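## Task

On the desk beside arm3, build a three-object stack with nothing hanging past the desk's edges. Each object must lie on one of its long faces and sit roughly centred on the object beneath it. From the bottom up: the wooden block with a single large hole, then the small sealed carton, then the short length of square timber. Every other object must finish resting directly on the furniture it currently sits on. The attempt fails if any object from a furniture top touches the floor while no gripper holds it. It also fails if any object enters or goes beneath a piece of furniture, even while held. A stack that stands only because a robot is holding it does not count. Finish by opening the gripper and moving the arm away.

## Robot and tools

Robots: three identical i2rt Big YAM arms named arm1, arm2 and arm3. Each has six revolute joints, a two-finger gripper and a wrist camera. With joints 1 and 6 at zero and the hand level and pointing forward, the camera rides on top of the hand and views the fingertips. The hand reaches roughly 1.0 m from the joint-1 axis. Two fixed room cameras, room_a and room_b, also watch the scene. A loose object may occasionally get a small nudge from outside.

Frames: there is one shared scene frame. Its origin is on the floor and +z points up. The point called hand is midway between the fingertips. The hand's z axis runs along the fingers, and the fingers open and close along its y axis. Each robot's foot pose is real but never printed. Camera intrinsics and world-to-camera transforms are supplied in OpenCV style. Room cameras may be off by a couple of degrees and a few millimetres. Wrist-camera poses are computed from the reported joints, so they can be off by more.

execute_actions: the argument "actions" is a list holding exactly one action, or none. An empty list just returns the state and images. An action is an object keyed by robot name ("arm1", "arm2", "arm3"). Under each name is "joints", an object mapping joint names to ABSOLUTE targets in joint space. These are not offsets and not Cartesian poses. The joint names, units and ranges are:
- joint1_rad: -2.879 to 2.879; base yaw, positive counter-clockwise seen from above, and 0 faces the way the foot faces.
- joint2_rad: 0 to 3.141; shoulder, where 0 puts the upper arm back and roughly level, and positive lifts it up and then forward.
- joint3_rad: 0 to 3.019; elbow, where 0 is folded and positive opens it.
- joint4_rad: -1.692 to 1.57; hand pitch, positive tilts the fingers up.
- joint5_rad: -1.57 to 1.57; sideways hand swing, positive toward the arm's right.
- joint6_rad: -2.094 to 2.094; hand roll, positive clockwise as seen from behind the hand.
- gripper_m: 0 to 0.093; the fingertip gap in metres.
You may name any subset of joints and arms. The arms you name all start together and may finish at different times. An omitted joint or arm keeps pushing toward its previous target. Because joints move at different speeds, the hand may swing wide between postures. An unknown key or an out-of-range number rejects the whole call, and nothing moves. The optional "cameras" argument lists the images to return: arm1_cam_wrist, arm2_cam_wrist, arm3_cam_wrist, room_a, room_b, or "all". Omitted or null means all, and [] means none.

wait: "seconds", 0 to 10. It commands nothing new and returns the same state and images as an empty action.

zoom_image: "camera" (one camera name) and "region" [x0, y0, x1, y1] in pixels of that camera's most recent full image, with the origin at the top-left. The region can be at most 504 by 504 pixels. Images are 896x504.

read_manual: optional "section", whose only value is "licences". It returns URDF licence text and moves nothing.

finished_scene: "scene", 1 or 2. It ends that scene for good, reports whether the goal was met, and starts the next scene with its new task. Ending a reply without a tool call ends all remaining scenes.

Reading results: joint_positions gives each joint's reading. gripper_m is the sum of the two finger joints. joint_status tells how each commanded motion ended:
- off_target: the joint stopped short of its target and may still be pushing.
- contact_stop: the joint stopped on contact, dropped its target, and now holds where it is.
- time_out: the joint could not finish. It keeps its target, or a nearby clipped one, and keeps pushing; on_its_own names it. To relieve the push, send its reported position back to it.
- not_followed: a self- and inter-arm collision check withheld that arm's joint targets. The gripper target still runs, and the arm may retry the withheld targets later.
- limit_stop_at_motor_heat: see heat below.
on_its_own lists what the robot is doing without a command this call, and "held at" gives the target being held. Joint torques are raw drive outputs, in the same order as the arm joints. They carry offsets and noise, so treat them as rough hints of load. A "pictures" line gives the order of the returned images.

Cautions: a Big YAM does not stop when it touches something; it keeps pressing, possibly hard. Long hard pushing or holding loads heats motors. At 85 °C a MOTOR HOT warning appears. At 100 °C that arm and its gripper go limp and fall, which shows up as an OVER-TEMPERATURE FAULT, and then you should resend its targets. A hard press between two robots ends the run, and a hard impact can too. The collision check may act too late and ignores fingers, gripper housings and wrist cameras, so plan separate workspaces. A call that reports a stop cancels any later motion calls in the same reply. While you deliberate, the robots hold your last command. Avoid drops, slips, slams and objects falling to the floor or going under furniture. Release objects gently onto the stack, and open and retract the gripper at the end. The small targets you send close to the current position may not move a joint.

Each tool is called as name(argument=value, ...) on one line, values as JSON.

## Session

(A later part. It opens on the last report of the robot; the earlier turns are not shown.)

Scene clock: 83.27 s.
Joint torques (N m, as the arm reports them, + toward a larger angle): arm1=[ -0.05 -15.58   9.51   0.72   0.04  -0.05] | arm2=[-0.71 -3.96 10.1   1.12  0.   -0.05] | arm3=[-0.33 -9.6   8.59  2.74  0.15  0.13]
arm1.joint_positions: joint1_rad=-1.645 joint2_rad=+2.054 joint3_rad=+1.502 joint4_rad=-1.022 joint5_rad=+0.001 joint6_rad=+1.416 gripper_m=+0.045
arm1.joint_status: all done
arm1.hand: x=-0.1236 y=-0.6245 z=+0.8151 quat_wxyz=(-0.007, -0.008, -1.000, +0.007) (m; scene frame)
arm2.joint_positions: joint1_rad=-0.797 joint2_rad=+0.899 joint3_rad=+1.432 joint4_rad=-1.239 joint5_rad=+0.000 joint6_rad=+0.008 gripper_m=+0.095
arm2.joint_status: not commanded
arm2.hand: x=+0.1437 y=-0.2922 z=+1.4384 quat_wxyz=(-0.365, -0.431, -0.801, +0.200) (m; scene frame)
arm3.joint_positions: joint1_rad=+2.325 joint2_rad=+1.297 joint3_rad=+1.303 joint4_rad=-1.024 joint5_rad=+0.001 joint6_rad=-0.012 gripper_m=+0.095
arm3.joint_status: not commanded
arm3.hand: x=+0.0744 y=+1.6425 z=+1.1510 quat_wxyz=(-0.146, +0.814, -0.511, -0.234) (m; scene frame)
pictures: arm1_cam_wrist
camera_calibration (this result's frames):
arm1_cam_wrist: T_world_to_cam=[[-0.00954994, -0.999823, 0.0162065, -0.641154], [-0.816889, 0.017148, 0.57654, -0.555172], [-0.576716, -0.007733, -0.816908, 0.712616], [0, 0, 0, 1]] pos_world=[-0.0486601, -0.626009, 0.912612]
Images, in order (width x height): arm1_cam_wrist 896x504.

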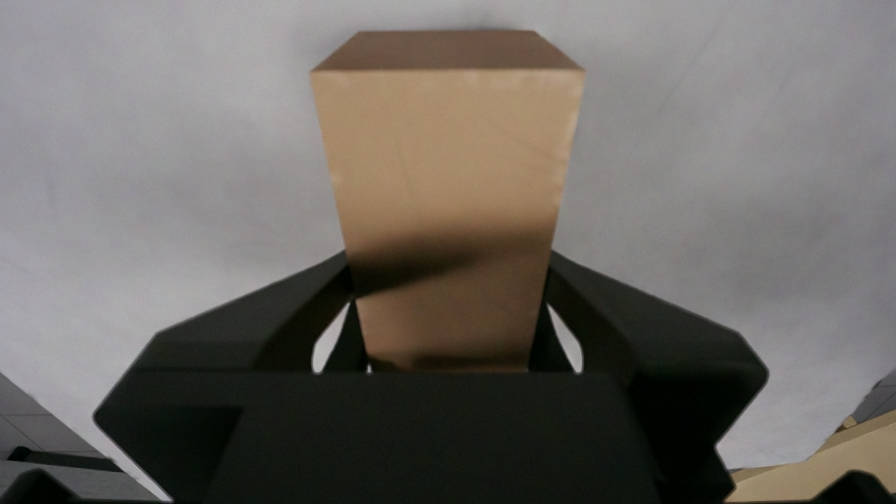

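execute_actions(actions=[{"arm1":{"joints":{"gripper_m":0.09}}}], cameras=["arm1_cam_wrist"])

Scene clock: 84.97 s.
Joint torques (N m, as the arm reports them, + toward a larger angle): arm1=[ -0.03 -15.75   9.53   0.7    0.04  -0.05] | arm2=[-0.7  -3.95 10.1   1.12  0.   -0.04] | arm3=[-0.35 -9.62  8.58  2.74  0.16  0.13]
arm1.joint_positions: joint1_rad=-1.645 joint2_rad=+2.054 joint3_rad=+1.502 joint4_rad=-1.022 joint5_rad=+0.001 joint6_rad=+1.416 gripper_m=+0.090
arm1.joint_status: all done
arm1.hand: x=-0.1236 y=-0.6245 z=+0.8151 quat_wxyz=(-0.007, -0.008, -1.000, +0.007) (m; scene frame)
arm2.joint_positions: joint1_rad=-0.797 joint2_rad=+0.899 joint3_rad=+1.432 joint4_rad=-1.239 joint5_rad=+0.000 joint6_rad=+0.008 gripper_m=+0.095
arm2.joint_status: not commanded
arm2.hand: x=+0.1437 y=-0.2922 z=+1.4384 quat_wxyz=(-0.365, -0.431, -0.801, +0.200) (m; scene frame)
arm3.joint_positions: joint1_rad=+2.325 joint2_rad=+1.297 joint3_rad=+1.303 joint4_rad=-1.024 joint5_rad=+0.001 joint6_rad=-0.012 gripper_m=+0.095
arm3.joint_status: not commanded
arm3.hand: x=+0.0744 y=+1.6425 z=+1.1510 quat_wxyz=(-0.146, +0.814, -0.511, -0.234) (m; scene frame)
pictures: arm1_cam_wrist
camera_calibration (this result's frames):
arm1_cam_wrist: T_world_to_cam=[[-0.00954994, -0.999823, 0.0162065, -0.641154], [-0.816889, 0.017148, 0.57654, -0.555172], [-0.576716, -0.007733, -0.816908, 0.712616], [0, 0, 0, 1]] pos_world=[-0.0486601, -0.626009, 0.912612]
Images, in order (width x height): arm1_cam_wrist 896x504.

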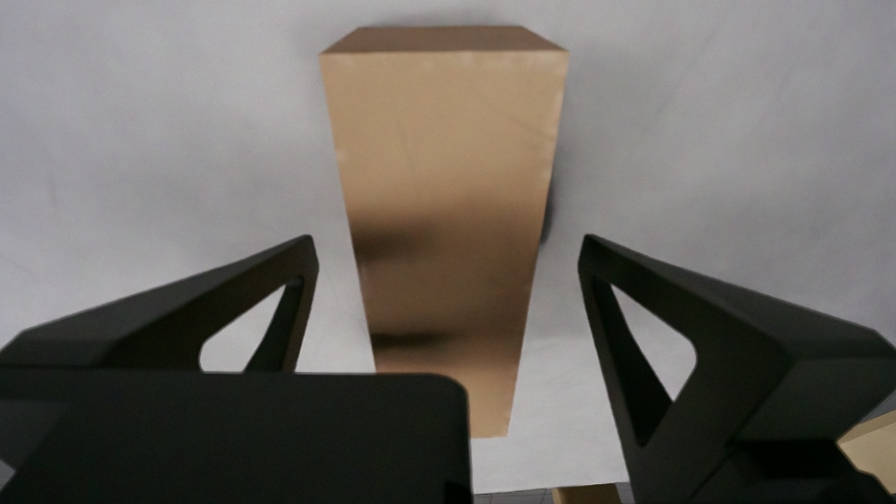

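execute_actions(actions=[{"arm1":{"joints":{"joint2_rad":0.5}},"arm2":{"joints":{"joint1_rad":-1.489,"joint6_rad":1.47,"joint3_rad":1.0}}}], cameras=["room_b"])

Scene clock: 94.33 s.
Joint torques (N m, as the arm reports them, + toward a larger angle): arm1=[ 0.29  5.94  6.68  2.3  -0.05 -0.14] | arm2=[-0.69 -4.32  9.61  0.64  0.1   0.12] | arm3=[-0.33 -9.64  8.57  2.74  0.16  0.13]
arm1.joint_positions: joint1_rad=-1.645 joint2_rad=+0.489 joint3_rad=+1.522 joint4_rad=-1.016 joint5_rad=+0.001 joint6_rad=+1.416 gripper_m=+0.090
arm1.joint_status: all done
arm1.hand: x=-0.2041 y=-1.0316 z=+1.5306 quat_wxyz=(-0.120, -0.001, -0.704, -0.700) (m; scene frame)
arm2.joint_positions: joint1_rad=-1.486 joint2_rad=+0.898 joint3_rad=+0.995 joint4_rad=-1.242 joint5_rad=+0.000 joint6_rad=+1.460 gripper_m=+0.095
arm2.joint_status: all done
arm2.hand: x=-0.0889 y=-0.3148 z=+1.2197 quat_wxyz=(-0.210, -0.977, -0.005, +0.029) (m; scene frame)
arm3.joint_positions: joint1_rad=+2.325 joint2_rad=+1.297 joint3_rad=+1.303 joint4_rad=-1.024 joint5_rad=+0.001 joint6_rad=-0.012 gripper_m=+0.095
arm3.joint_status: not commanded
arm3.hand: x=+0.0744 y=+1.6425 z=+1.1510 quat_wxyz=(-0.146, +0.814, -0.511, -0.234) (m; scene frame)
pictures: room_b
Images, in order (width x height): room_b 896x504.

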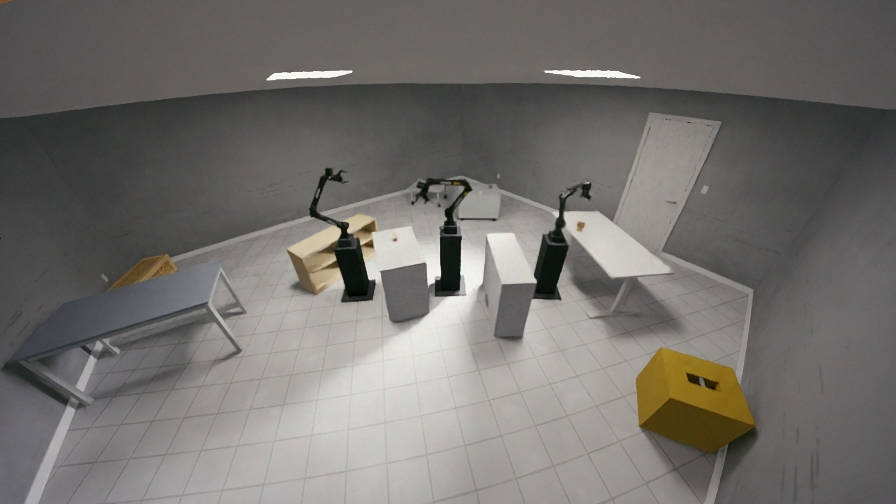

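execute_actions(actions=[{"arm2":{"joints":{"joint2_rad":2.165,"joint3_rad":1.73,"joint4_rad":-1.078}},"arm1":{"joints":{"joint1_rad":-0.5,"joint3_rad":1.0}}}], cameras=["arm2_cam_wrist"])

Scene clock: 97.63 s.
Joint torques (N m, as the arm reports them, + toward a larger angle): arm1=[ 0.15  1.03 10.82  2.11  0.07 -0.13] | arm2=[ -0.92 -22.34  10.12   0.21   0.1    0.14] | arm3=[-0.38 -9.61  8.59  2.75  0.15  0.13]
arm1.joint_positions: joint1_rad=-0.505 joint2_rad=+0.510 joint3_rad=+0.987 joint4_rad=-1.016 joint5_rad=+0.000 joint6_rad=+1.415 gripper_m=+0.090
arm1.joint_status: all done
arm1.hand: x=-0.4547 y=-1.0376 z=+1.2509 quat_wxyz=(+0.193, +0.466, -0.740, -0.446) (m; scene frame)
arm2.joint_positions: joint1_rad=-1.486 joint2_rad=+2.177 joint3_rad=+1.696 joint4_rad=-1.079 joint5_rad=+0.000 joint6_rad=+1.461 gripper_m=+0.095
arm2.joint_status: all done
arm2.hand: x=-0.1252 y=-0.6272 z=+0.9188 quat_wxyz=(-0.006, -1.000, -0.003, +0.007) (m; scene frame)
arm3.joint_positions: joint1_rad=+2.325 joint2_rad=+1.297 joint3_rad=+1.303 joint4_rad=-1.024 joint5_rad=+0.001 joint6_rad=-0.012 gripper_m=+0.095
arm3.joint_status: not commanded
arm3.hand: x=+0.0744 y=+1.6425 z=+1.1510 quat_wxyz=(-0.146, +0.814, -0.511, -0.234) (m; scene frame)
pictures: arm2_cam_wrist
camera_calibration (this result's frames):
arm2_cam_wrist: T_world_to_cam=[[-0.00323485, 0.999918, -0.0123948, 0.640455], [0.821804, 0.00972037, 0.569687, -0.41011], [0.569761, -0.00834325, -0.821768, 0.948133], [0, 0, 0, 1]] pos_world=[-0.201107, -0.628506, 1.02072]
Images, in order (width x height): arm2_cam_wrist 896x504.

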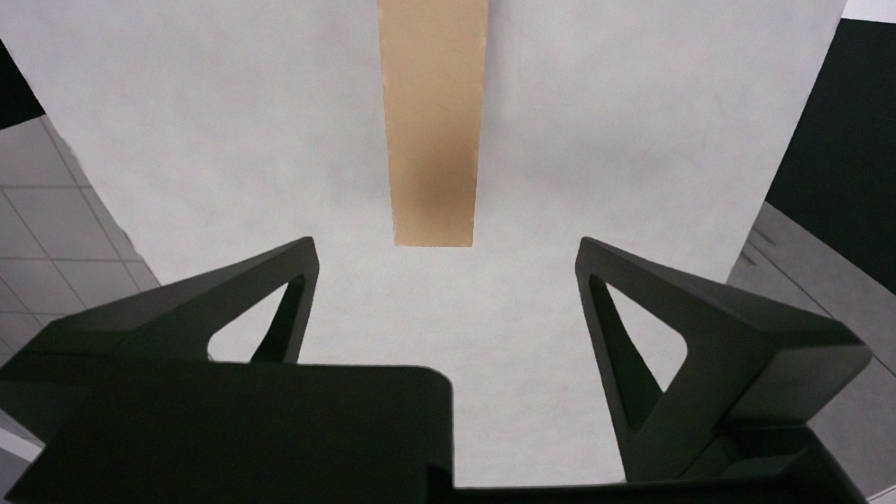

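execute_actions(actions=[{"arm2":{"joints":{"joint1_rad":-1.515,"joint2_rad":2.28,"joint3_rad":1.772,"joint4_rad":-1.015,"joint6_rad":1.43}}}], cameras=["arm2_cam_wrist"])

Scene clock: 101.50 s.
Joint torques (N m, as the arm reports them, + toward a larger angle): arm1=[ 0.22  0.93 10.82  2.13  0.06 -0.12] | arm2=[ -1.23 -20.46   9.46   0.59   0.11  -0.07] | arm3=[-0.32 -9.58  8.57  2.75  0.16  0.13]
arm1.joint_positions: joint1_rad=-0.505 joint2_rad=+0.510 joint3_rad=+0.987 joint4_rad=-1.016 joint5_rad=+0.000 joint6_rad=+1.415 gripper_m=+0.090
arm1.joint_status: not commanded
arm1.hand: x=-0.4547 y=-1.0376 z=+1.2509 quat_wxyz=(+0.193, +0.466, -0.740, -0.446) (m; scene frame)
arm2.joint_positions: joint1_rad=-1.513 joint2_rad=+2.257 joint3_rad=+1.745 joint4_rad=-1.023 joint5_rad=+0.000 joint6_rad=+1.440 gripper_m=+0.095
arm2.joint_status: all done
arm2.hand: x=-0.1452 y=-0.6466 z=+0.8864 quat_wxyz=(-0.018, -1.000, +0.000, +0.009) (m; scene frame)
arm3.joint_positions: joint1_rad=+2.325 joint2_rad=+1.297 joint3_rad=+1.303 joint4_rad=-1.024 joint5_rad=+0.001 joint6_rad=-0.012 gripper_m=+0.095
arm3.joint_status: not commanded
arm3.hand: x=+0.0744 y=+1.6425 z=+1.1510 quat_wxyz=(-0.146, +0.814, -0.511, -0.234) (m; scene frame)
pictures: arm2_cam_wrist
camera_calibration (this result's frames):
arm2_cam_wrist: T_world_to_cam=[[0.00171058, 0.999313, -0.037019, 0.681483], [0.8238, 0.0195771, 0.566542, -0.365521], [0.566878, -0.0314654, -0.823201, 0.918623], [0, 0, 0, 1]] pos_world=[-0.220796, -0.644955, 0.988522]
Images, in order (width x height): arm2_cam_wrist 896x504.

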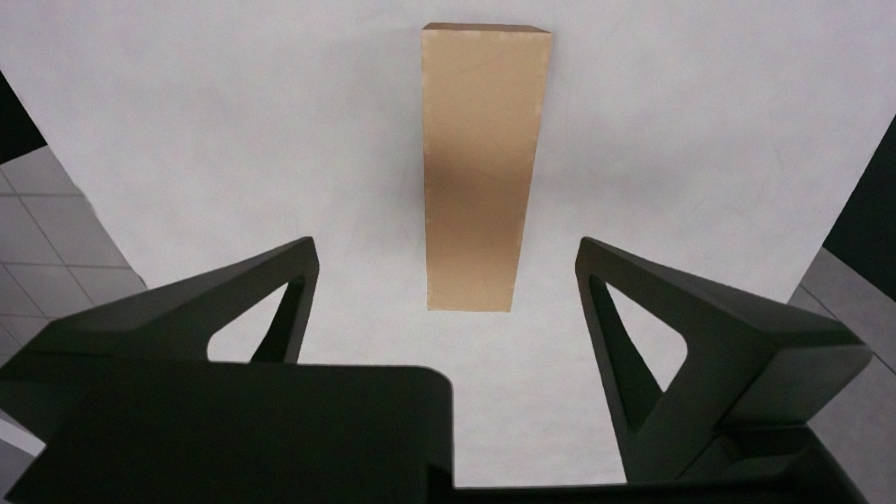

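execute_actions(actions=[{"arm2":{"joints":{"joint1_rad":-1.522,"joint2_rad":2.37,"joint4_rad":-0.952}}}], cameras=["arm2_cam_wrist"])

Scene clock: 106.43 s.
Joint torques (N m, as the arm reports them, + toward a larger angle): arm1=[ 0.16  0.97 10.84  2.1   0.06 -0.12] | arm2=[ -1.46 -21.21   8.95   0.58   0.1   -0.06] | arm3=[-0.33 -9.61  8.57  2.75  0.16  0.13]
arm1.joint_positions: joint1_rad=-0.505 joint2_rad=+0.510 joint3_rad=+0.987 joint4_rad=-1.016 joint5_rad=+0.000 joint6_rad=+1.415 gripper_m=+0.090
arm1.joint_status: not commanded
arm1.hand: x=-0.4547 y=-1.0376 z=+1.2509 quat_wxyz=(+0.193, +0.466, -0.740, -0.446) (m; scene frame)
arm2.joint_positions: joint1_rad=-1.513 joint2_rad=+2.356 joint3_rad=+1.746 joint4_rad=-0.962 joint5_rad=+0.000 joint6_rad=+1.440 gripper_m=+0.095
arm2.joint_status: all done
arm2.hand: x=-0.1453 y=-0.6410 z=+0.8244 quat_wxyz=(+0.000, -1.000, -0.001, +0.006) (m; scene frame)
arm3.joint_positions: joint1_rad=+2.325 joint2_rad=+1.297 joint3_rad=+1.303 joint4_rad=-1.024 joint5_rad=+0.001 joint6_rad=-0.012 gripper_m=+0.095
arm3.joint_status: not commanded
arm3.hand: x=+0.0744 y=+1.6425 z=+1.1510 quat_wxyz=(-0.146, +0.814, -0.511, -0.234) (m; scene frame)
pictures: arm2_cam_wrist
camera_calibration (this result's frames):
arm2_cam_wrist: T_world_to_cam=[[0.00188222, 0.999998, -0.00070389, 0.644139], [0.821103, -0.00114373, 0.570779, -0.347657], [0.570777, -0.0016523, -0.821104, 0.885794], [0, 0, 0, 1]] pos_world=[-0.221341, -0.643072, 0.926217]
Images, in order (width x height): arm2_cam_wrist 896x504.

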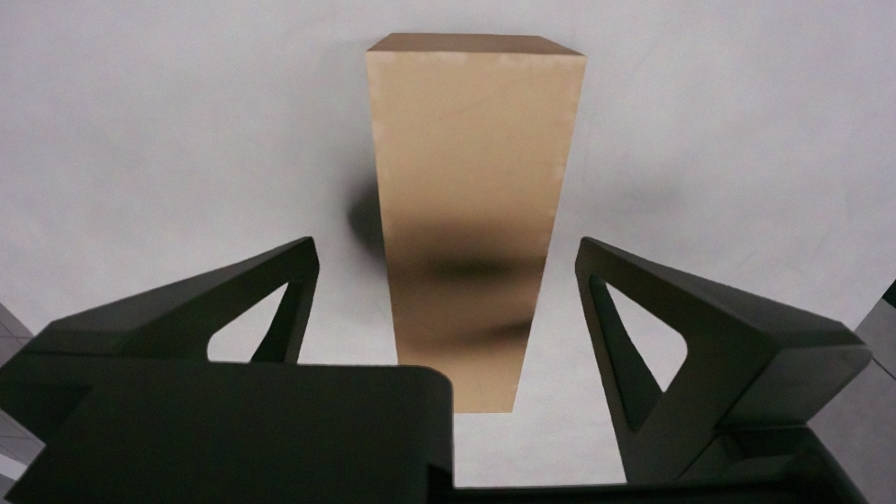

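execute_actions(actions=[{"arm2":{"joints":{"joint2_rad":2.392,"gripper_m":0.03}}}], cameras=["arm2_cam_wrist"])

Scene clock: 108.40 s.
Joint torques (N m, as the arm reports them, + toward a larger angle): arm1=[ 0.13  0.93 10.81  2.14  0.06 -0.13] | arm2=[ -1.47 -19.53   8.99   0.53   0.11  -0.06] | arm3=[-0.35 -9.59  8.57  2.75  0.15  0.13]
arm1.joint_positions: joint1_rad=-0.505 joint2_rad=+0.510 joint3_rad=+0.987 joint4_rad=-1.016 joint5_rad=+0.000 joint6_rad=+1.415 gripper_m=+0.090
arm1.joint_status: not commanded
arm1.hand: x=-0.4547 y=-1.0376 z=+1.2509 quat_wxyz=(+0.193, +0.466, -0.740, -0.446) (m; scene frame)
arm2.joint_positions: joint1_rad=-1.513 joint2_rad=+2.356 joint3_rad=+1.746 joint4_rad=-0.960 joint5_rad=+0.000 joint6_rad=+1.439 gripper_m=+0.046
arm2.joint_status: gripper_m off_target (ended at +0.046, target +0.030); the others done
arm2.hand: x=-0.1456 y=-0.6413 z=+0.8244 quat_wxyz=(-0.001, -1.000, -0.001, +0.006) (m; scene frame)
arm3.joint_positions: joint1_rad=+2.325 joint2_rad=+1.297 joint3_rad=+1.303 joint4_rad=-1.024 joint5_rad=+0.001 joint6_rad=-0.012 gripper_m=+0.095
arm3.joint_status: not commanded
arm3.hand: x=+0.0744 y=+1.6425 z=+1.1510 quat_wxyz=(-0.146, +0.814, -0.511, -0.234) (m; scene frame)
pictures: arm2_cam_wrist
camera_calibration (this result's frames):
arm2_cam_wrist: T_world_to_cam=[[0.00148117, 0.999996, -0.00221219, 0.645663], [0.821217, 0.0000459527, 0.570616, -0.346504], [0.570614, -0.00266187, -0.821214, 0.885385], [0, 0, 0, 1]] pos_world=[-0.221615, -0.643288, 0.926239]
Images, in order (width x height): arm2_cam_wrist 896x504.

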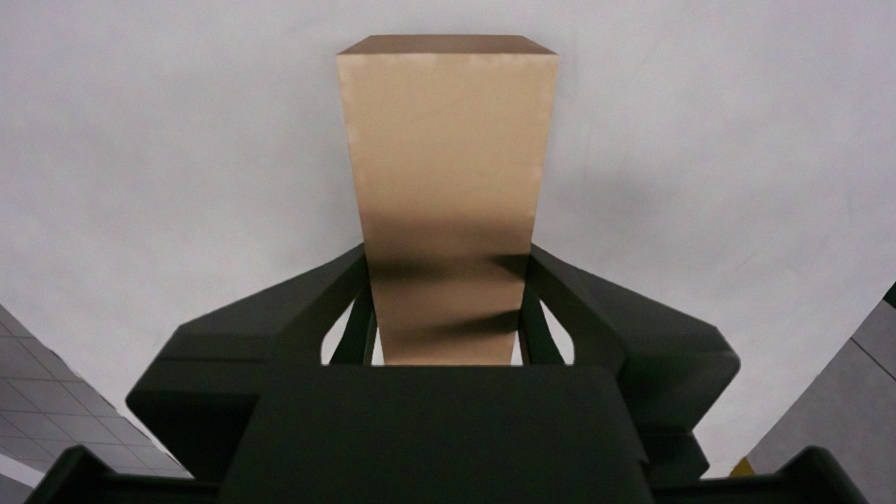

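execute_actions(actions=[{"arm2":{"joints":{"joint2_rad":2.11,"joint4_rad":-1.2}},"arm3":{"joints":{"joint1_rad":1.3,"joint2_rad":0.6,"joint3_rad":1.0,"joint4_rad":-1.0}}}], cameras=[])

execute_actions(actions=[{"arm2":{"joints":{"joint1_rad":1.295,"joint6_rad":1.32}},"arm3":{"joints":{"joint1_rad":-1.35}}}], cameras=["arm2_cam_wrist","arm3_cam_wrist","room_b"])

Scene clock: 118.10 s.
Joint torques (N m, as the arm reports them, + toward a larger angle): arm1=[ 0.2   0.88 10.8   2.16  0.05 -0.13] | arm2=[ -1.45 -19.34   9.54  -0.09   0.1   -0.06] | arm3=[-1.1   2.19  8.17  2.88  0.15  0.12]
arm1.joint_positions: joint1_rad=-0.505 joint2_rad=+0.510 joint3_rad=+0.987 joint4_rad=-1.016 joint5_rad=+0.000 joint6_rad=+1.415 gripper_m=+0.090
arm1.joint_status: not commanded
arm1.hand: x=-0.4547 y=-1.0376 z=+1.2509 quat_wxyz=(+0.193, +0.466, -0.740, -0.446) (m; scene frame)
arm2.joint_positions: joint1_rad=-1.513 joint2_rad=+2.087 joint3_rad=+1.754 joint4_rad=-1.191 joint5_rad=+0.000 joint6_rad=+1.439 gripper_m=+0.046
arm2.joint_status: all done
arm2.hand: x=-0.1420 y=-0.6308 z=+0.9945 quat_wxyz=(-0.024, -1.000, -0.001, +0.010) (m; scene frame)
arm3.joint_positions: joint1_rad=+1.303 joint2_rad=+0.597 joint3_rad=+1.005 joint4_rad=-1.016 joint5_rad=+0.001 joint6_rad=-0.011 gripper_m=+0.095
arm3.joint_status: all done
arm3.hand: x=+0.4514 y=+1.4432 z=+1.2505 quat_wxyz=(-0.405, +0.423, -0.780, -0.220) (m; scene frame)
pictures: none
No camera images: the call's "cameras" was empty. Leave "cameras" out to get every camera's image.

Scene clock: 120.80 s.
Joint torques (N m, as the arm reports them, + toward a larger angle): arm1=[ 0.1   0.89 10.82  2.1   0.06 -0.13] | arm2=[ -0.12 -19.65   9.53  -0.11   0.15  -0.05] | arm3=[-1.15  2.2   8.15  2.87  0.18  0.11]
arm1.joint_positions: joint1_rad=-0.505 joint2_rad=+0.510 joint3_rad=+0.987 joint4_rad=-1.016 joint5_rad=+0.000 joint6_rad=+1.415 gripper_m=+0.090
arm1.joint_status: not commanded
arm1.hand: x=-0.4547 y=-1.0376 z=+1.2509 quat_wxyz=(+0.193, +0.466, -0.740, -0.446) (m; scene frame)
arm2.joint_positions: joint1_rad=+1.296 joint2_rad=+2.091 joint3_rad=+1.754 joint4_rad=-1.191 joint5_rad=-0.002 joint6_rad=+1.328 gripper_m=+0.046
arm2.joint_status: all done
arm2.hand: x=+0.2276 y=+0.5766 z=+0.9861 quat_wxyz=(+0.000, -0.110, -0.994, -0.019) (m; scene frame)
arm3.joint_positions: joint1_rad=-1.347 joint2_rad=+0.597 joint3_rad=+1.005 joint4_rad=-1.016 joint5_rad=+0.000 joint6_rad=-0.010 gripper_m=+0.095
arm3.joint_status: all done
arm3.hand: x=+0.2591 y=+0.8953 z=+1.2517 quat_wxyz=(-0.307, -0.650, -0.603, +0.346) (m; scene frame)
pictures: arm2_cam_wrist, arm3_cam_wrist, room_b
camera_calibration (this result's frames):
arm2_cam_wrist: T_world_to_cam=[[-0.22117, -0.974451, -0.0391041, 0.653029], [-0.79652, 0.157359, 0.583776, -0.480749], [-0.562707, 0.160261, -0.810973, 0.962324], [0, 0, 0, 1]] pos_world=[0.303011, 0.557771, 1.0866]
arm3_cam_wrist: T_world_to_cam=[[-0.996132, 0.0850206, 0.0221905, 0.155941], [0.0728607, 0.940377, -0.332237, -0.440068], [-0.0491145, -0.329335, -0.942935, 1.61233], [0, 0, 0, 1]] pos_world=[0.266591, 0.931569, 1.37065]
Images, in order (width x height): arm2_cam_wrist 896x504, arm3_cam_wrist 896x504, room_b 896x504.

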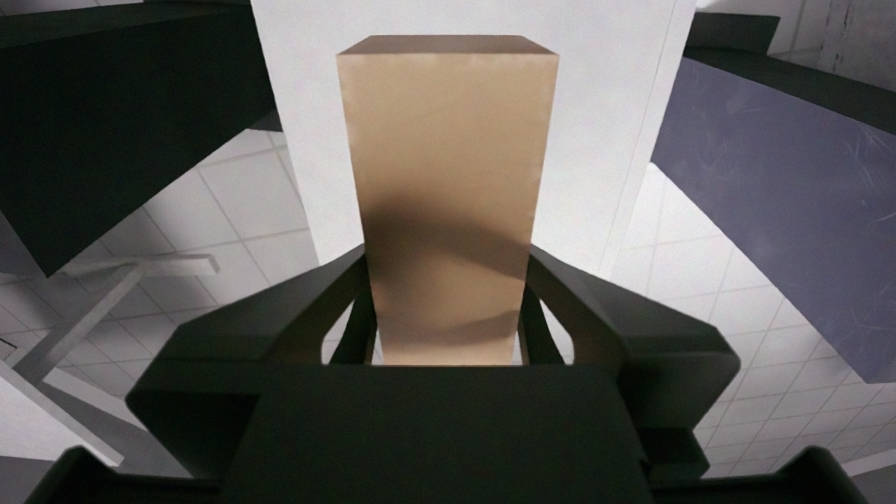

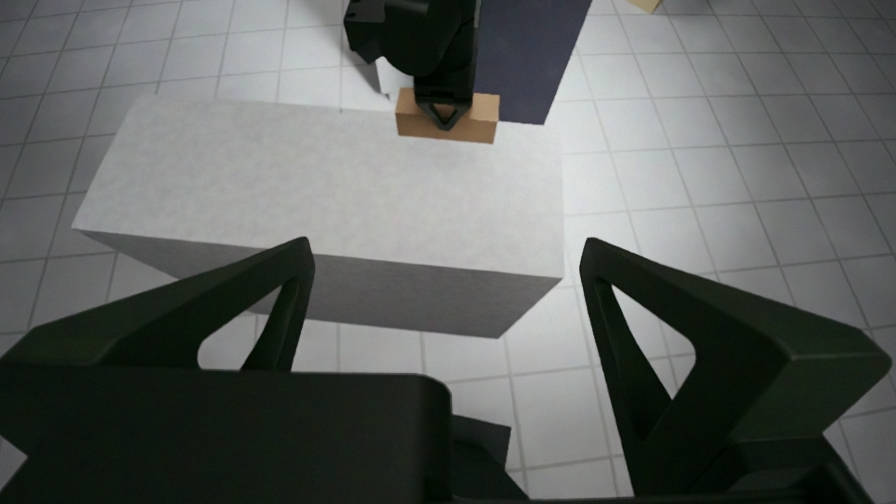

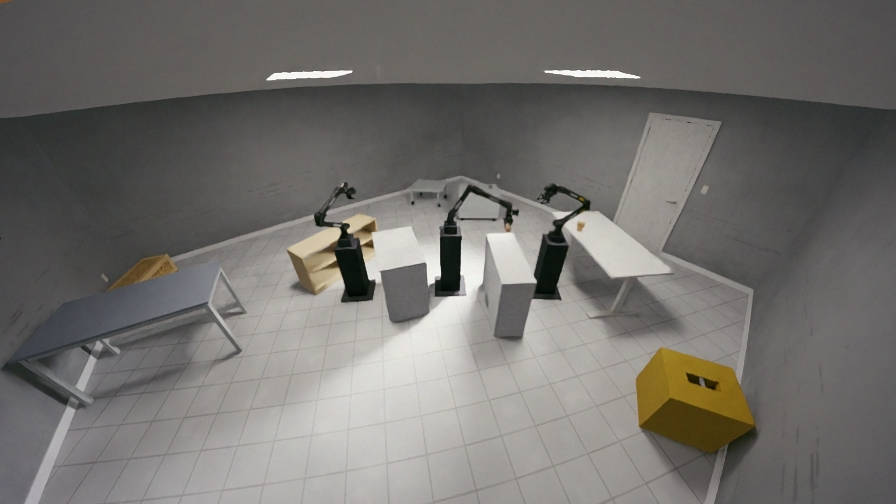

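execute_actions(actions=[{"arm2":{"joints":{"joint2_rad":2.325,"joint4_rad":-0.988}}}], cameras=["arm2_cam_wrist","arm3_cam_wrist"])

zoom_image(camera="arm3_cam_wrist", region=[370, 100, 530, 240])

Scene clock: 125.97 s.
Joint torques (N m, as the arm reports them, + toward a larger angle): arm1=[ 0.1   0.91 10.82  2.15  0.07 -0.12] | arm2=[ -0.15 -24.25   8.78   0.51   0.15  -0.04] | arm3=[-1.12  2.21  8.15  2.87  0.18  0.11]
arm1.joint_positions: joint1_rad=-0.505 joint2_rad=+0.510 joint3_rad=+0.987 joint4_rad=-1.016 joint5_rad=+0.000 joint6_rad=+1.415 gripper_m=+0.090
arm1.joint_status: not commanded
arm1.hand: x=-0.4547 y=-1.0376 z=+1.2509 quat_wxyz=(+0.193, +0.466, -0.740, -0.446) (m; scene frame)
arm2.joint_positions: joint1_rad=+1.296 joint2_rad=+2.347 joint3_rad=+1.748 joint4_rad=-0.998 joint5_rad=-0.002 joint6_rad=+1.328 gripper_m=+0.046
arm2.joint_status: all done
arm2.hand: x=+0.2276 y=+0.5807 z=+0.8249 quat_wxyz=(+0.012, -0.110, -0.994, +0.013) (m; scene frame)
arm3.joint_positions: joint1_rad=-1.347 joint2_rad=+0.597 joint3_rad=+1.005 joint4_rad=-1.016 joint5_rad=+0.000 joint6_rad=-0.010 gripper_m=+0.095
arm3.joint_status: not commanded
arm3.hand: x=+0.2591 y=+0.8953 z=+1.2517 quat_wxyz=(-0.307, -0.650, -0.603, +0.346) (m; scene frame)
pictures: arm2_cam_wrist, arm3_cam_wrist
camera_calibration (this result's frames):
arm2_cam_wrist: T_world_to_cam=[[-0.220597, -0.974975, 0.0275765, 0.59597], [-0.778544, 0.193043, 0.597163, -0.423119], [-0.587542, 0.110263, -0.801646, 0.857973], [0, 0, 0, 1]] pos_world=[0.306148, 0.568133, 0.924027]
arm3_cam_wrist: T_world_to_cam=[[-0.996132, 0.0850206, 0.0221905, 0.155941], [0.0728607, 0.940377, -0.332237, -0.440068], [-0.0491145, -0.329335, -0.942935, 1.61233], [0, 0, 0, 1]] pos_world=[0.266591, 0.931569, 1.37065]
Images, in order (width x height): arm2_cam_wrist 896x504, arm3_cam_wrist 896x504.

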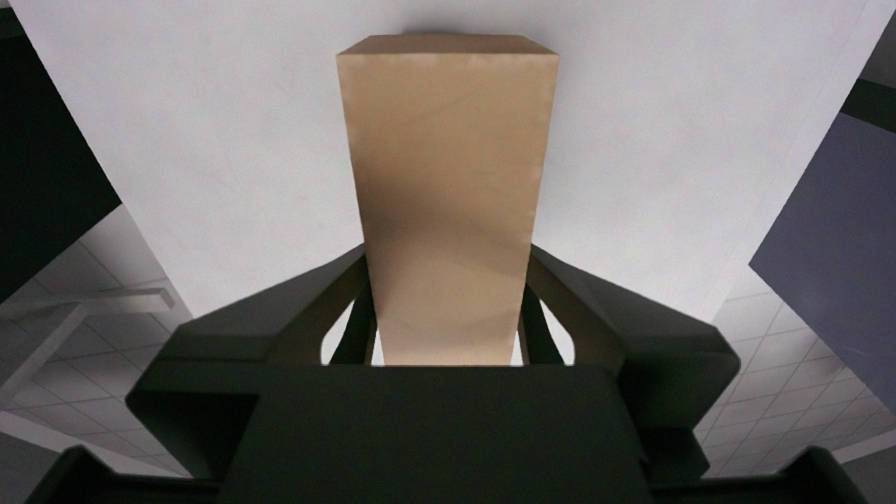

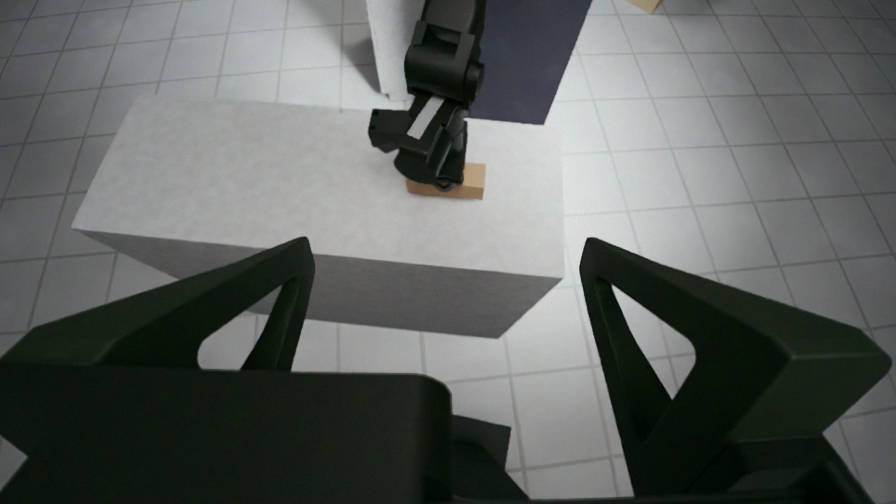

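Region (370, 100, 530, 240) of arm3_cam_wrist's 896x504 image, scaled by 3.150, with more detail than that image has; it fills the top 441 rows of this view, and the rest is white.

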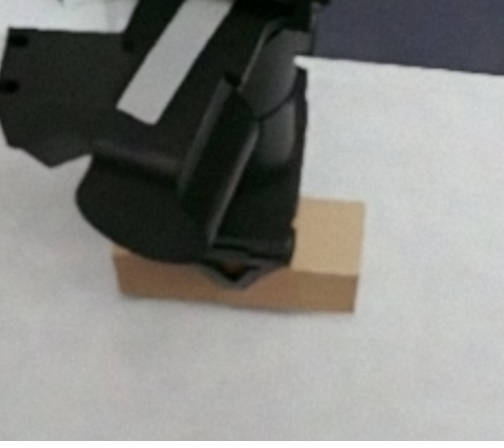

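execute_actions(actions=[{"arm2":{"joints":{"joint2_rad":2.395,"joint4_rad":-0.945}}}], cameras=["arm2_cam_wrist","arm3_cam_wrist"])

Scene clock: 130.83 s.
Joint torques (N m, as the arm reports them, + toward a larger angle): arm1=[ 0.03  0.93 10.82  2.14  0.06 -0.12] | arm2=[ -0.14 -20.25   8.8    0.6    0.15  -0.04] | arm3=[-1.11  2.21  8.15  2.87  0.17  0.11]
arm1.joint_positions: joint1_rad=-0.505 joint2_rad=+0.510 joint3_rad=+0.987 joint4_rad=-1.016 joint5_rad=+0.000 joint6_rad=+1.415 gripper_m=+0.090
arm1.joint_status: not commanded
arm1.hand: x=-0.4547 y=-1.0376 z=+1.2509 quat_wxyz=(+0.193, +0.466, -0.740, -0.446) (m; scene frame)
arm2.joint_positions: joint1_rad=+1.296 joint2_rad=+2.368 joint3_rad=+1.748 joint4_rad=-0.956 joint5_rad=-0.002 joint6_rad=+1.328 gripper_m=+0.046
arm2.joint_status: all done
arm2.hand: x=+0.2297 y=+0.5853 z=+0.8113 quat_wxyz=(+0.008, -0.110, -0.994, +0.003) (m; scene frame)
arm3.joint_positions: joint1_rad=-1.347 joint2_rad=+0.597 joint3_rad=+1.005 joint4_rad=-1.016 joint5_rad=+0.000 joint6_rad=-0.010 gripper_m=+0.095
arm3.joint_status: not commanded
arm3.hand: x=+0.2591 y=+0.8953 z=+1.2517 quat_wxyz=(-0.307, -0.650, -0.603, +0.346) (m; scene frame)
pictures: arm2_cam_wrist, arm3_cam_wrist
camera_calibration (this result's frames):
arm2_cam_wrist: T_world_to_cam=[[-0.220984, -0.975248, 0.00757296, 0.617702], [-0.783976, 0.182251, 0.593435, -0.40368], [-0.580127, 0.125203, -0.804846, 0.839981], [0, 0, 0, 1]] pos_world=[0.307323, 0.570816, 0.910936]
arm3_cam_wrist: T_world_to_cam=[[-0.996132, 0.0850206, 0.0221905, 0.155941], [0.0728607, 0.940377, -0.332237, -0.440068], [-0.0491145, -0.329335, -0.942935, 1.61233], [0, 0, 0, 1]] pos_world=[0.266591, 0.931569, 1.37065]
Images, in order (width x height): arm2_cam_wrist 896x504, arm3_cam_wrist 896x504.

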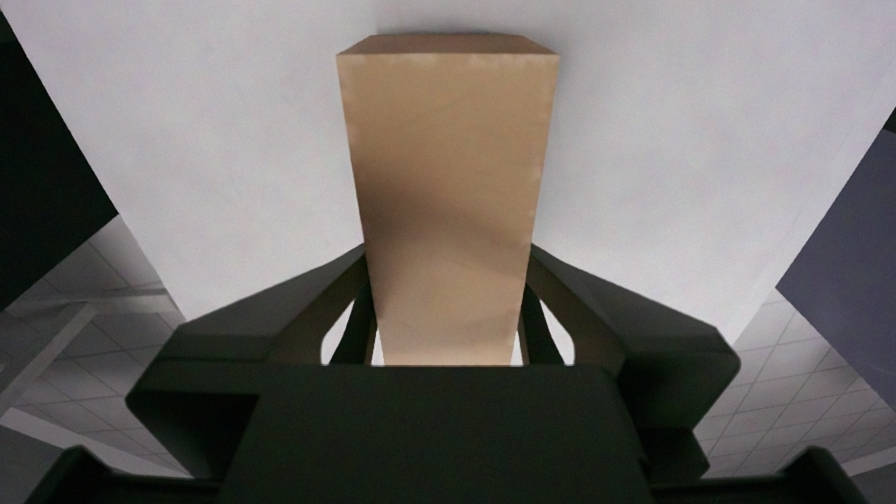

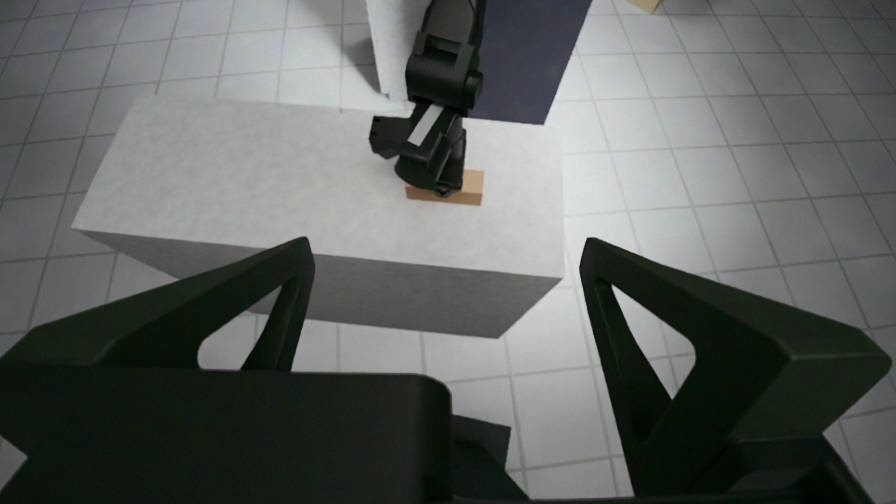

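execute_actions(actions=[{"arm2":{"joints":{"joint2_rad":2.425,"joint4_rad":-0.93}}}], cameras=["arm2_cam_wrist"])

Scene clock: 132.27 s.
Joint torques (N m, as the arm reports them, + toward a larger angle): arm1=[ 0.14  1.03 10.8   2.14  0.07 -0.12] | arm2=[ -0.17 -18.72   8.7    0.58  -0.09  -0.04] | arm3=[-1.16  2.2   8.14  2.88  0.18  0.11]
arm1.joint_positions: joint1_rad=-0.505 joint2_rad=+0.510 joint3_rad=+0.987 joint4_rad=-1.016 joint5_rad=+0.000 joint6_rad=+1.415 gripper_m=+0.090
arm1.joint_status: not commanded
arm1.hand: x=-0.4547 y=-1.0376 z=+1.2509 quat_wxyz=(+0.193, +0.466, -0.740, -0.446) (m; scene frame)
arm2.joint_positions: joint1_rad=+1.296 joint2_rad=+2.377 joint3_rad=+1.748 joint4_rad=-0.940 joint5_rad=+0.003 joint6_rad=+1.328 gripper_m=+0.046
arm2.joint_status: all done
arm2.hand: x=+0.2311 y=+0.5864 z=+0.8060 quat_wxyz=(+0.005, -0.110, -0.994, +0.001) (m; scene frame)
arm3.joint_positions: joint1_rad=-1.347 joint2_rad=+0.597 joint3_rad=+1.005 joint4_rad=-1.016 joint5_rad=+0.000 joint6_rad=-0.010 gripper_m=+0.095
arm3.joint_status: not commanded
arm3.hand: x=+0.2591 y=+0.8953 z=+1.2517 quat_wxyz=(-0.307, -0.650, -0.603, +0.346) (m; scene frame)
pictures: arm2_cam_wrist
camera_calibration (this result's frames):
arm2_cam_wrist: T_world_to_cam=[[-0.221061, -0.975259, 0.00162105, 0.624017], [-0.788301, 0.179662, 0.588475, -0.393132], [-0.574206, 0.128811, -0.808514, 0.835848], [0, 0, 0, 1]] pos_world=[0.307988, 0.571543, 0.906132]
Images, in order (width x height): arm2_cam_wrist 896x504.

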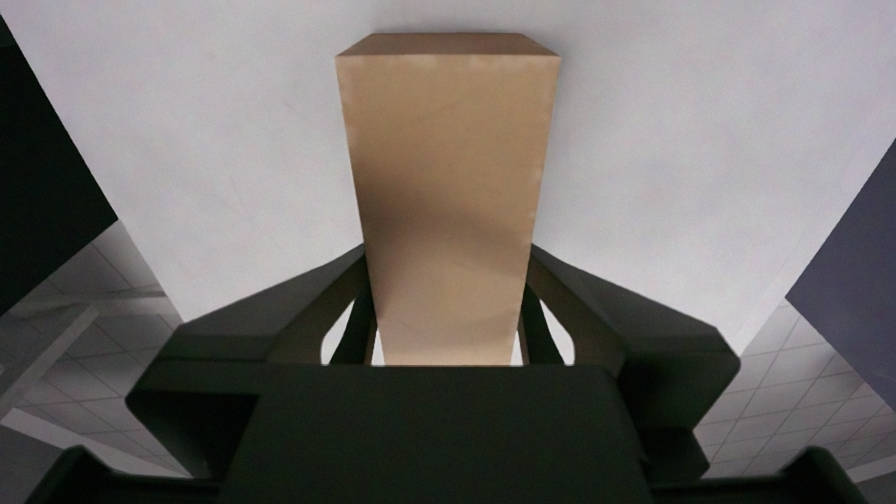

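execute_actions(actions=[{"arm2":{"joints":{"joint2_rad":2.39,"gripper_m":0.09}}}], cameras=["arm2_cam_wrist"])

execute_actions(actions=[{"arm2":{"joints":{"joint2_rad":0.6}},"arm3":{"joints":{"joint6_rad":-1.44}}}], cameras=["arm3_cam_wrist","room_b"])

Scene clock: 134.57 s.
Joint torques (N m, as the arm reports them, + toward a larger angle): arm1=[ 0.23  0.93 10.81  2.15  0.06 -0.12] | arm2=[ -0.16 -21.62   8.77   0.57  -0.02  -0.04] | arm3=[-1.13  2.22  8.15  2.88  0.18  0.11]
arm1.joint_positions: joint1_rad=-0.505 joint2_rad=+0.510 joint3_rad=+0.987 joint4_rad=-1.016 joint5_rad=+0.000 joint6_rad=+1.415 gripper_m=+0.090
arm1.joint_status: not commanded
arm1.hand: x=-0.4547 y=-1.0376 z=+1.2509 quat_wxyz=(+0.193, +0.466, -0.740, -0.446) (m; scene frame)
arm2.joint_positions: joint1_rad=+1.296 joint2_rad=+2.377 joint3_rad=+1.748 joint4_rad=-0.940 joint5_rad=+0.002 joint6_rad=+1.328 gripper_m=+0.090
arm2.joint_status: all done
arm2.hand: x=+0.2310 y=+0.5865 z=+0.8060 quat_wxyz=(+0.005, -0.110, -0.994, +0.001) (m; scene frame)
arm3.joint_positions: joint1_rad=-1.347 joint2_rad=+0.597 joint3_rad=+1.005 joint4_rad=-1.016 joint5_rad=+0.000 joint6_rad=-0.010 gripper_m=+0.095
arm3.joint_status: not commanded
arm3.hand: x=+0.2591 y=+0.8953 z=+1.2517 quat_wxyz=(-0.307, -0.650, -0.603, +0.346) (m; scene frame)
pictures: arm2_cam_wrist
camera_calibration (this result's frames):
arm2_cam_wrist: T_world_to_cam=[[-0.221063, -0.975258, 0.00143974, 0.624195], [-0.787899, 0.179464, 0.589074, -0.393696], [-0.574758, 0.129088, -0.808078, 0.835388], [0, 0, 0, 1]] pos_world=[0.307939, 0.571567, 0.906075]
Images, in order (width x height): arm2_cam_wrist 896x504.

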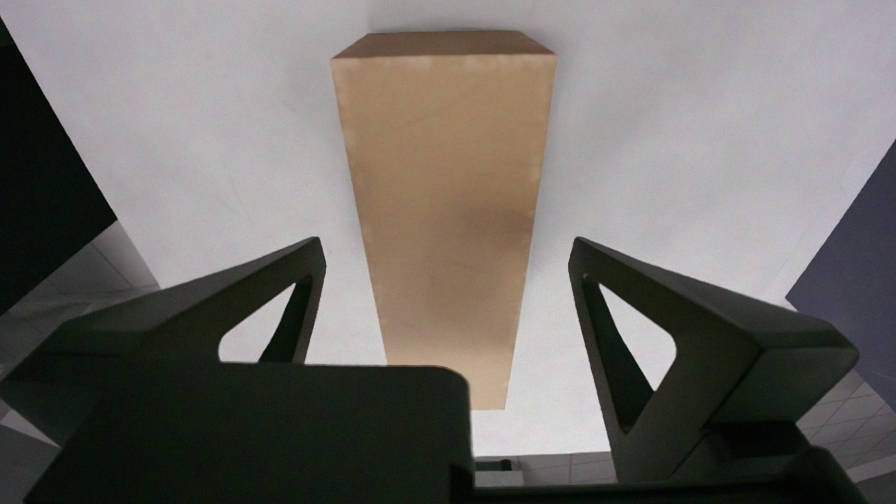

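Scene clock: 136.67 s.
Joint torques (N m, as the arm reports them, + toward a larger angle): arm1=[ 0.05  0.97 10.8   2.13  0.06 -0.12] | arm2=[-0.5   5.57  4.82  1.69 -0.11 -0.14] | arm3=[-1.13  2.27  8.12  2.84  0.13 -0.06]
arm1.joint_positions: joint1_rad=-0.505 joint2_rad=+0.510 joint3_rad=+0.987 joint4_rad=-1.016 joint5_rad=+0.000 joint6_rad=+1.415 gripper_m=+0.090
arm1.joint_status: not commanded
arm1.hand: x=-0.4547 y=-1.0376 z=+1.2509 quat_wxyz=(+0.193, +0.466, -0.740, -0.446) (m; scene frame)
arm2.joint_positions: joint1_rad=+1.296 joint2_rad=+0.591 joint3_rad=+1.774 joint4_rad=-0.932 joint5_rad=+0.002 joint6_rad=+1.327 gripper_m=+0.090
arm2.joint_status: all done
arm2.hand: x=+0.0094 y=+0.1189 z=+1.7486 quat_wxyz=(-0.270, -0.072, -0.611, -0.740) (m; scene frame)
arm3.joint_positions: joint1_rad=-1.347 joint2_rad=+0.597 joint3_rad=+1.005 joint4_rad=-1.016 joint5_rad=+0.000 joint6_rad=-1.427 gripper_m=+0.095
arm3.joint_status: all done
arm3.hand: x=+0.2591 y=+0.8953 z=+1.2517 quat_wxyz=(-0.008, -0.101, -0.881, +0.462) (m; scene frame)
pictures: arm3_cam_wrist, room_b
camera_calibration (this result's frames):
arm3_cam_wrist: T_world_to_cam=[[-0.182832, -0.550536, 0.814545, -0.477563], [-0.749215, 0.614486, 0.247152, -0.66054], [-0.636592, -0.565082, -0.524817, 1.45224], [0, 0, 0, 1]] pos_world=[0.342282, 0.963609, 1.31441]
Images, in order (width x height): arm3_cam_wrist 896x504, room_b 896x504.

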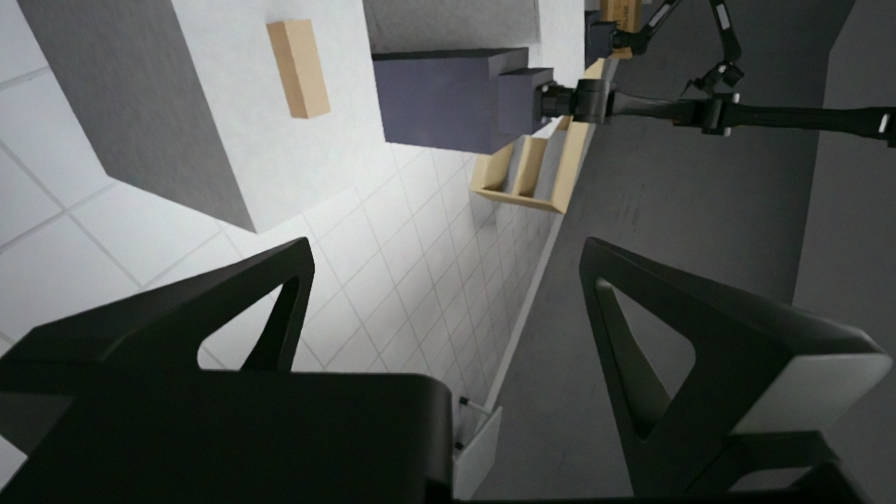

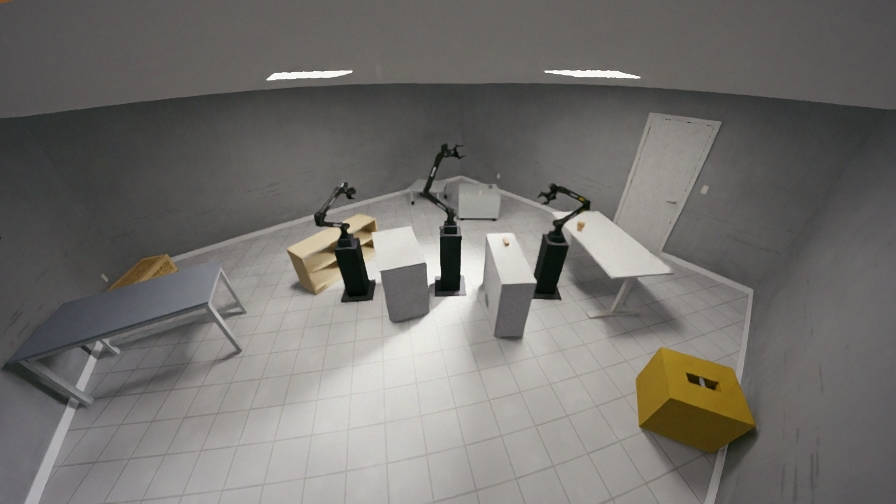

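execute_actions(actions=[{"arm3":{"joints":{"joint2_rad":1.99,"joint3_rad":1.65,"joint4_rad":-1.205,"joint6_rad":-1.45}},"arm2":{"joints":{"joint1_rad":0.2,"joint3_rad":1.1}}}], cameras=["arm3_cam_wrist"])

Scene clock: 141.53 s.
Joint torques (N m, as the arm reports them, + toward a larger angle): arm1=[ 0.03  0.9  10.82  2.14  0.06 -0.12] | arm2=[-0.77 -1.79  9.61  1.75  0.06 -0.13] | arm3=[ -1.36 -21.34   8.97  -0.24   0.09  -0.14]
arm1.joint_positions: joint1_rad=-0.505 joint2_rad=+0.510 joint3_rad=+0.987 joint4_rad=-1.016 joint5_rad=+0.000 joint6_rad=+1.415 gripper_m=+0.090
arm1.joint_status: not commanded
arm1.hand: x=-0.4547 y=-1.0376 z=+1.2509 quat_wxyz=(+0.193, +0.466, -0.740, -0.446) (m; scene frame)
arm2.joint_positions: joint1_rad=+0.205 joint2_rad=+0.611 joint3_rad=+1.094 joint4_rad=-0.931 joint5_rad=+0.000 joint6_rad=+1.327 gripper_m=+0.090
arm2.joint_status: all done
arm2.hand: x=+0.2577 y=+0.0091 z=+1.4068 quat_wxyz=(-0.412, -0.518, -0.674, -0.328) (m; scene frame)
arm3.joint_positions: joint1_rad=-1.347 joint2_rad=+1.997 joint3_rad=+1.630 joint4_rad=-1.190 joint5_rad=+0.000 joint6_rad=-1.438 gripper_m=+0.095
arm3.joint_status: all done
arm3.hand: x=+0.2284 y=+0.5962 z=+0.9053 quat_wxyz=(+0.005, -0.111, -0.994, +0.007) (m; scene frame)
pictures: arm3_cam_wrist
camera_calibration (this result's frames):
arm3_cam_wrist: T_world_to_cam=[[-0.219196, -0.975532, 0.0170452, 0.617951], [-0.785183, 0.186742, 0.590436, -0.461724], [-0.579172, 0.116038, -0.806904, 0.918096], [0, 0, 0, 1]] pos_world=[0.304651, 0.58252, 1.0029]
Images, in order (width x height): arm3_cam_wrist 896x504.

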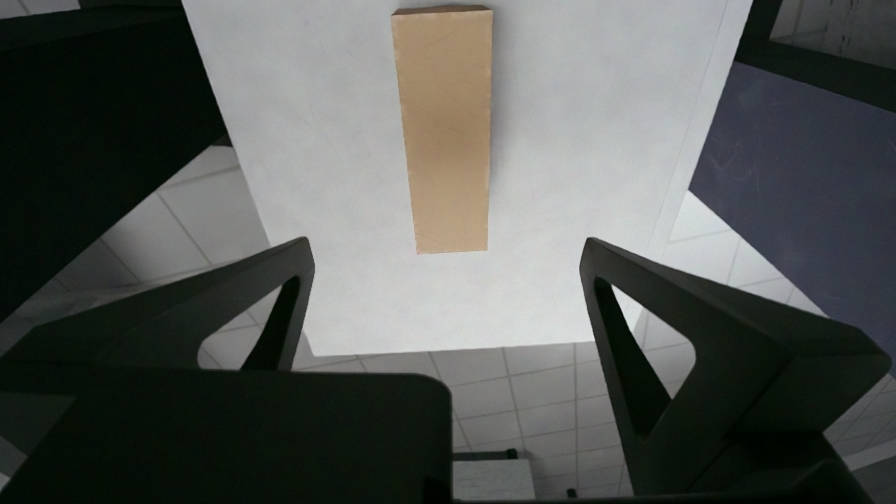

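zoom_image(camera="arm3_cam_wrist", region=[340, 0, 560, 270])

Region (340, 0, 560, 270) of arm3_cam_wrist's 896x504 image, scaled by 1.867, with more detail than that image has; it fills the left 411 columns of this view, and the rest is white.

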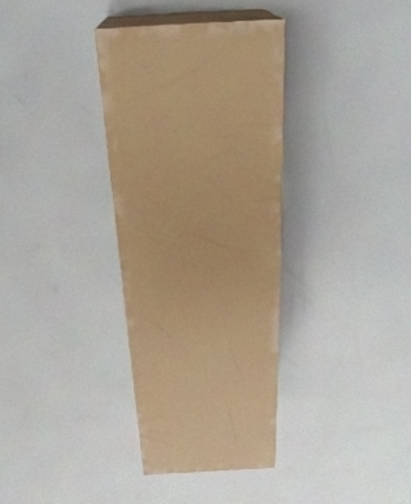

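execute_actions(actions=[{"arm3":{"joints":{"joint2_rad":2.145,"joint3_rad":1.545,"joint4_rad":-0.945,"joint6_rad":-1.485}}}], cameras=["arm3_cam_wrist"])

Scene clock: 147.90 s.
Joint torques (N m, as the arm reports them, + toward a larger angle): arm1=[ 0.03  0.94 10.82  2.12  0.06 -0.13] | arm2=[-0.72 -1.75  9.61  1.76  0.06 -0.13] | arm3=[ -1.37 -21.58   7.35   1.23   0.09  -0.15]
arm1.joint_positions: joint1_rad=-0.505 joint2_rad=+0.510 joint3_rad=+0.987 joint4_rad=-1.016 joint5_rad=+0.000 joint6_rad=+1.415 gripper_m=+0.090
arm1.joint_status: not commanded
arm1.hand: x=-0.4547 y=-1.0376 z=+1.2509 quat_wxyz=(+0.193, +0.466, -0.740, -0.446) (m; scene frame)
arm2.joint_positions: joint1_rad=+0.205 joint2_rad=+0.611 joint3_rad=+1.094 joint4_rad=-0.931 joint5_rad=+0.000 joint6_rad=+1.327 gripper_m=+0.090
arm2.joint_status: not commanded
arm2.hand: x=+0.2577 y=+0.0091 z=+1.4068 quat_wxyz=(-0.412, -0.518, -0.674, -0.328) (m; scene frame)
arm3.joint_positions: joint1_rad=-1.347 joint2_rad=+2.150 joint3_rad=+1.533 joint4_rad=-0.962 joint5_rad=+0.000 joint6_rad=-1.472 gripper_m=+0.095
arm3.joint_status: all done
arm3.hand: x=+0.2275 y=+0.6009 z=+0.7850 quat_wxyz=(+0.006, -0.094, -0.996, -0.004) (m; scene frame)
pictures: arm3_cam_wrist
camera_calibration (this result's frames):
arm3_cam_wrist: T_world_to_cam=[[-0.185444, -0.982644, -0.00454663, 0.637926], [-0.792034, 0.14673, 0.592582, -0.368332], [-0.58163, 0.113492, -0.805497, 0.820916], [0, 0, 0, 1]] pos_world=[0.304037, 0.587732, 0.882413]
Images, in order (width x height): arm3_cam_wrist 896x504.

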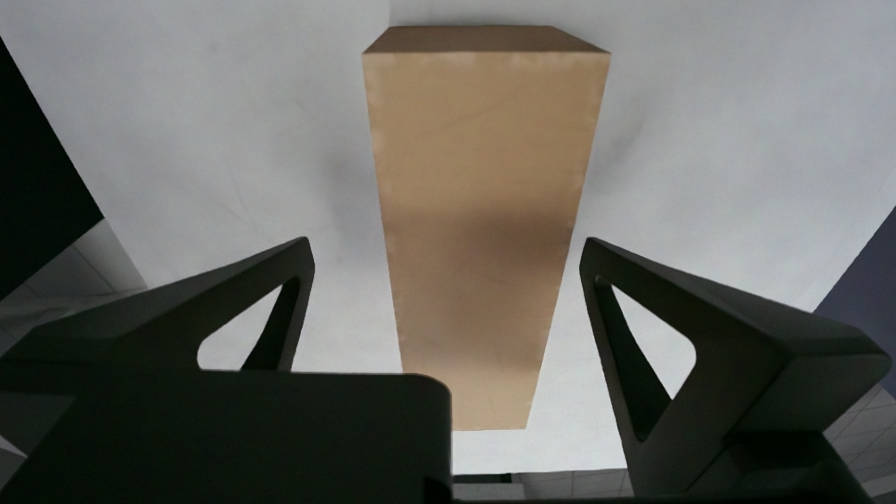

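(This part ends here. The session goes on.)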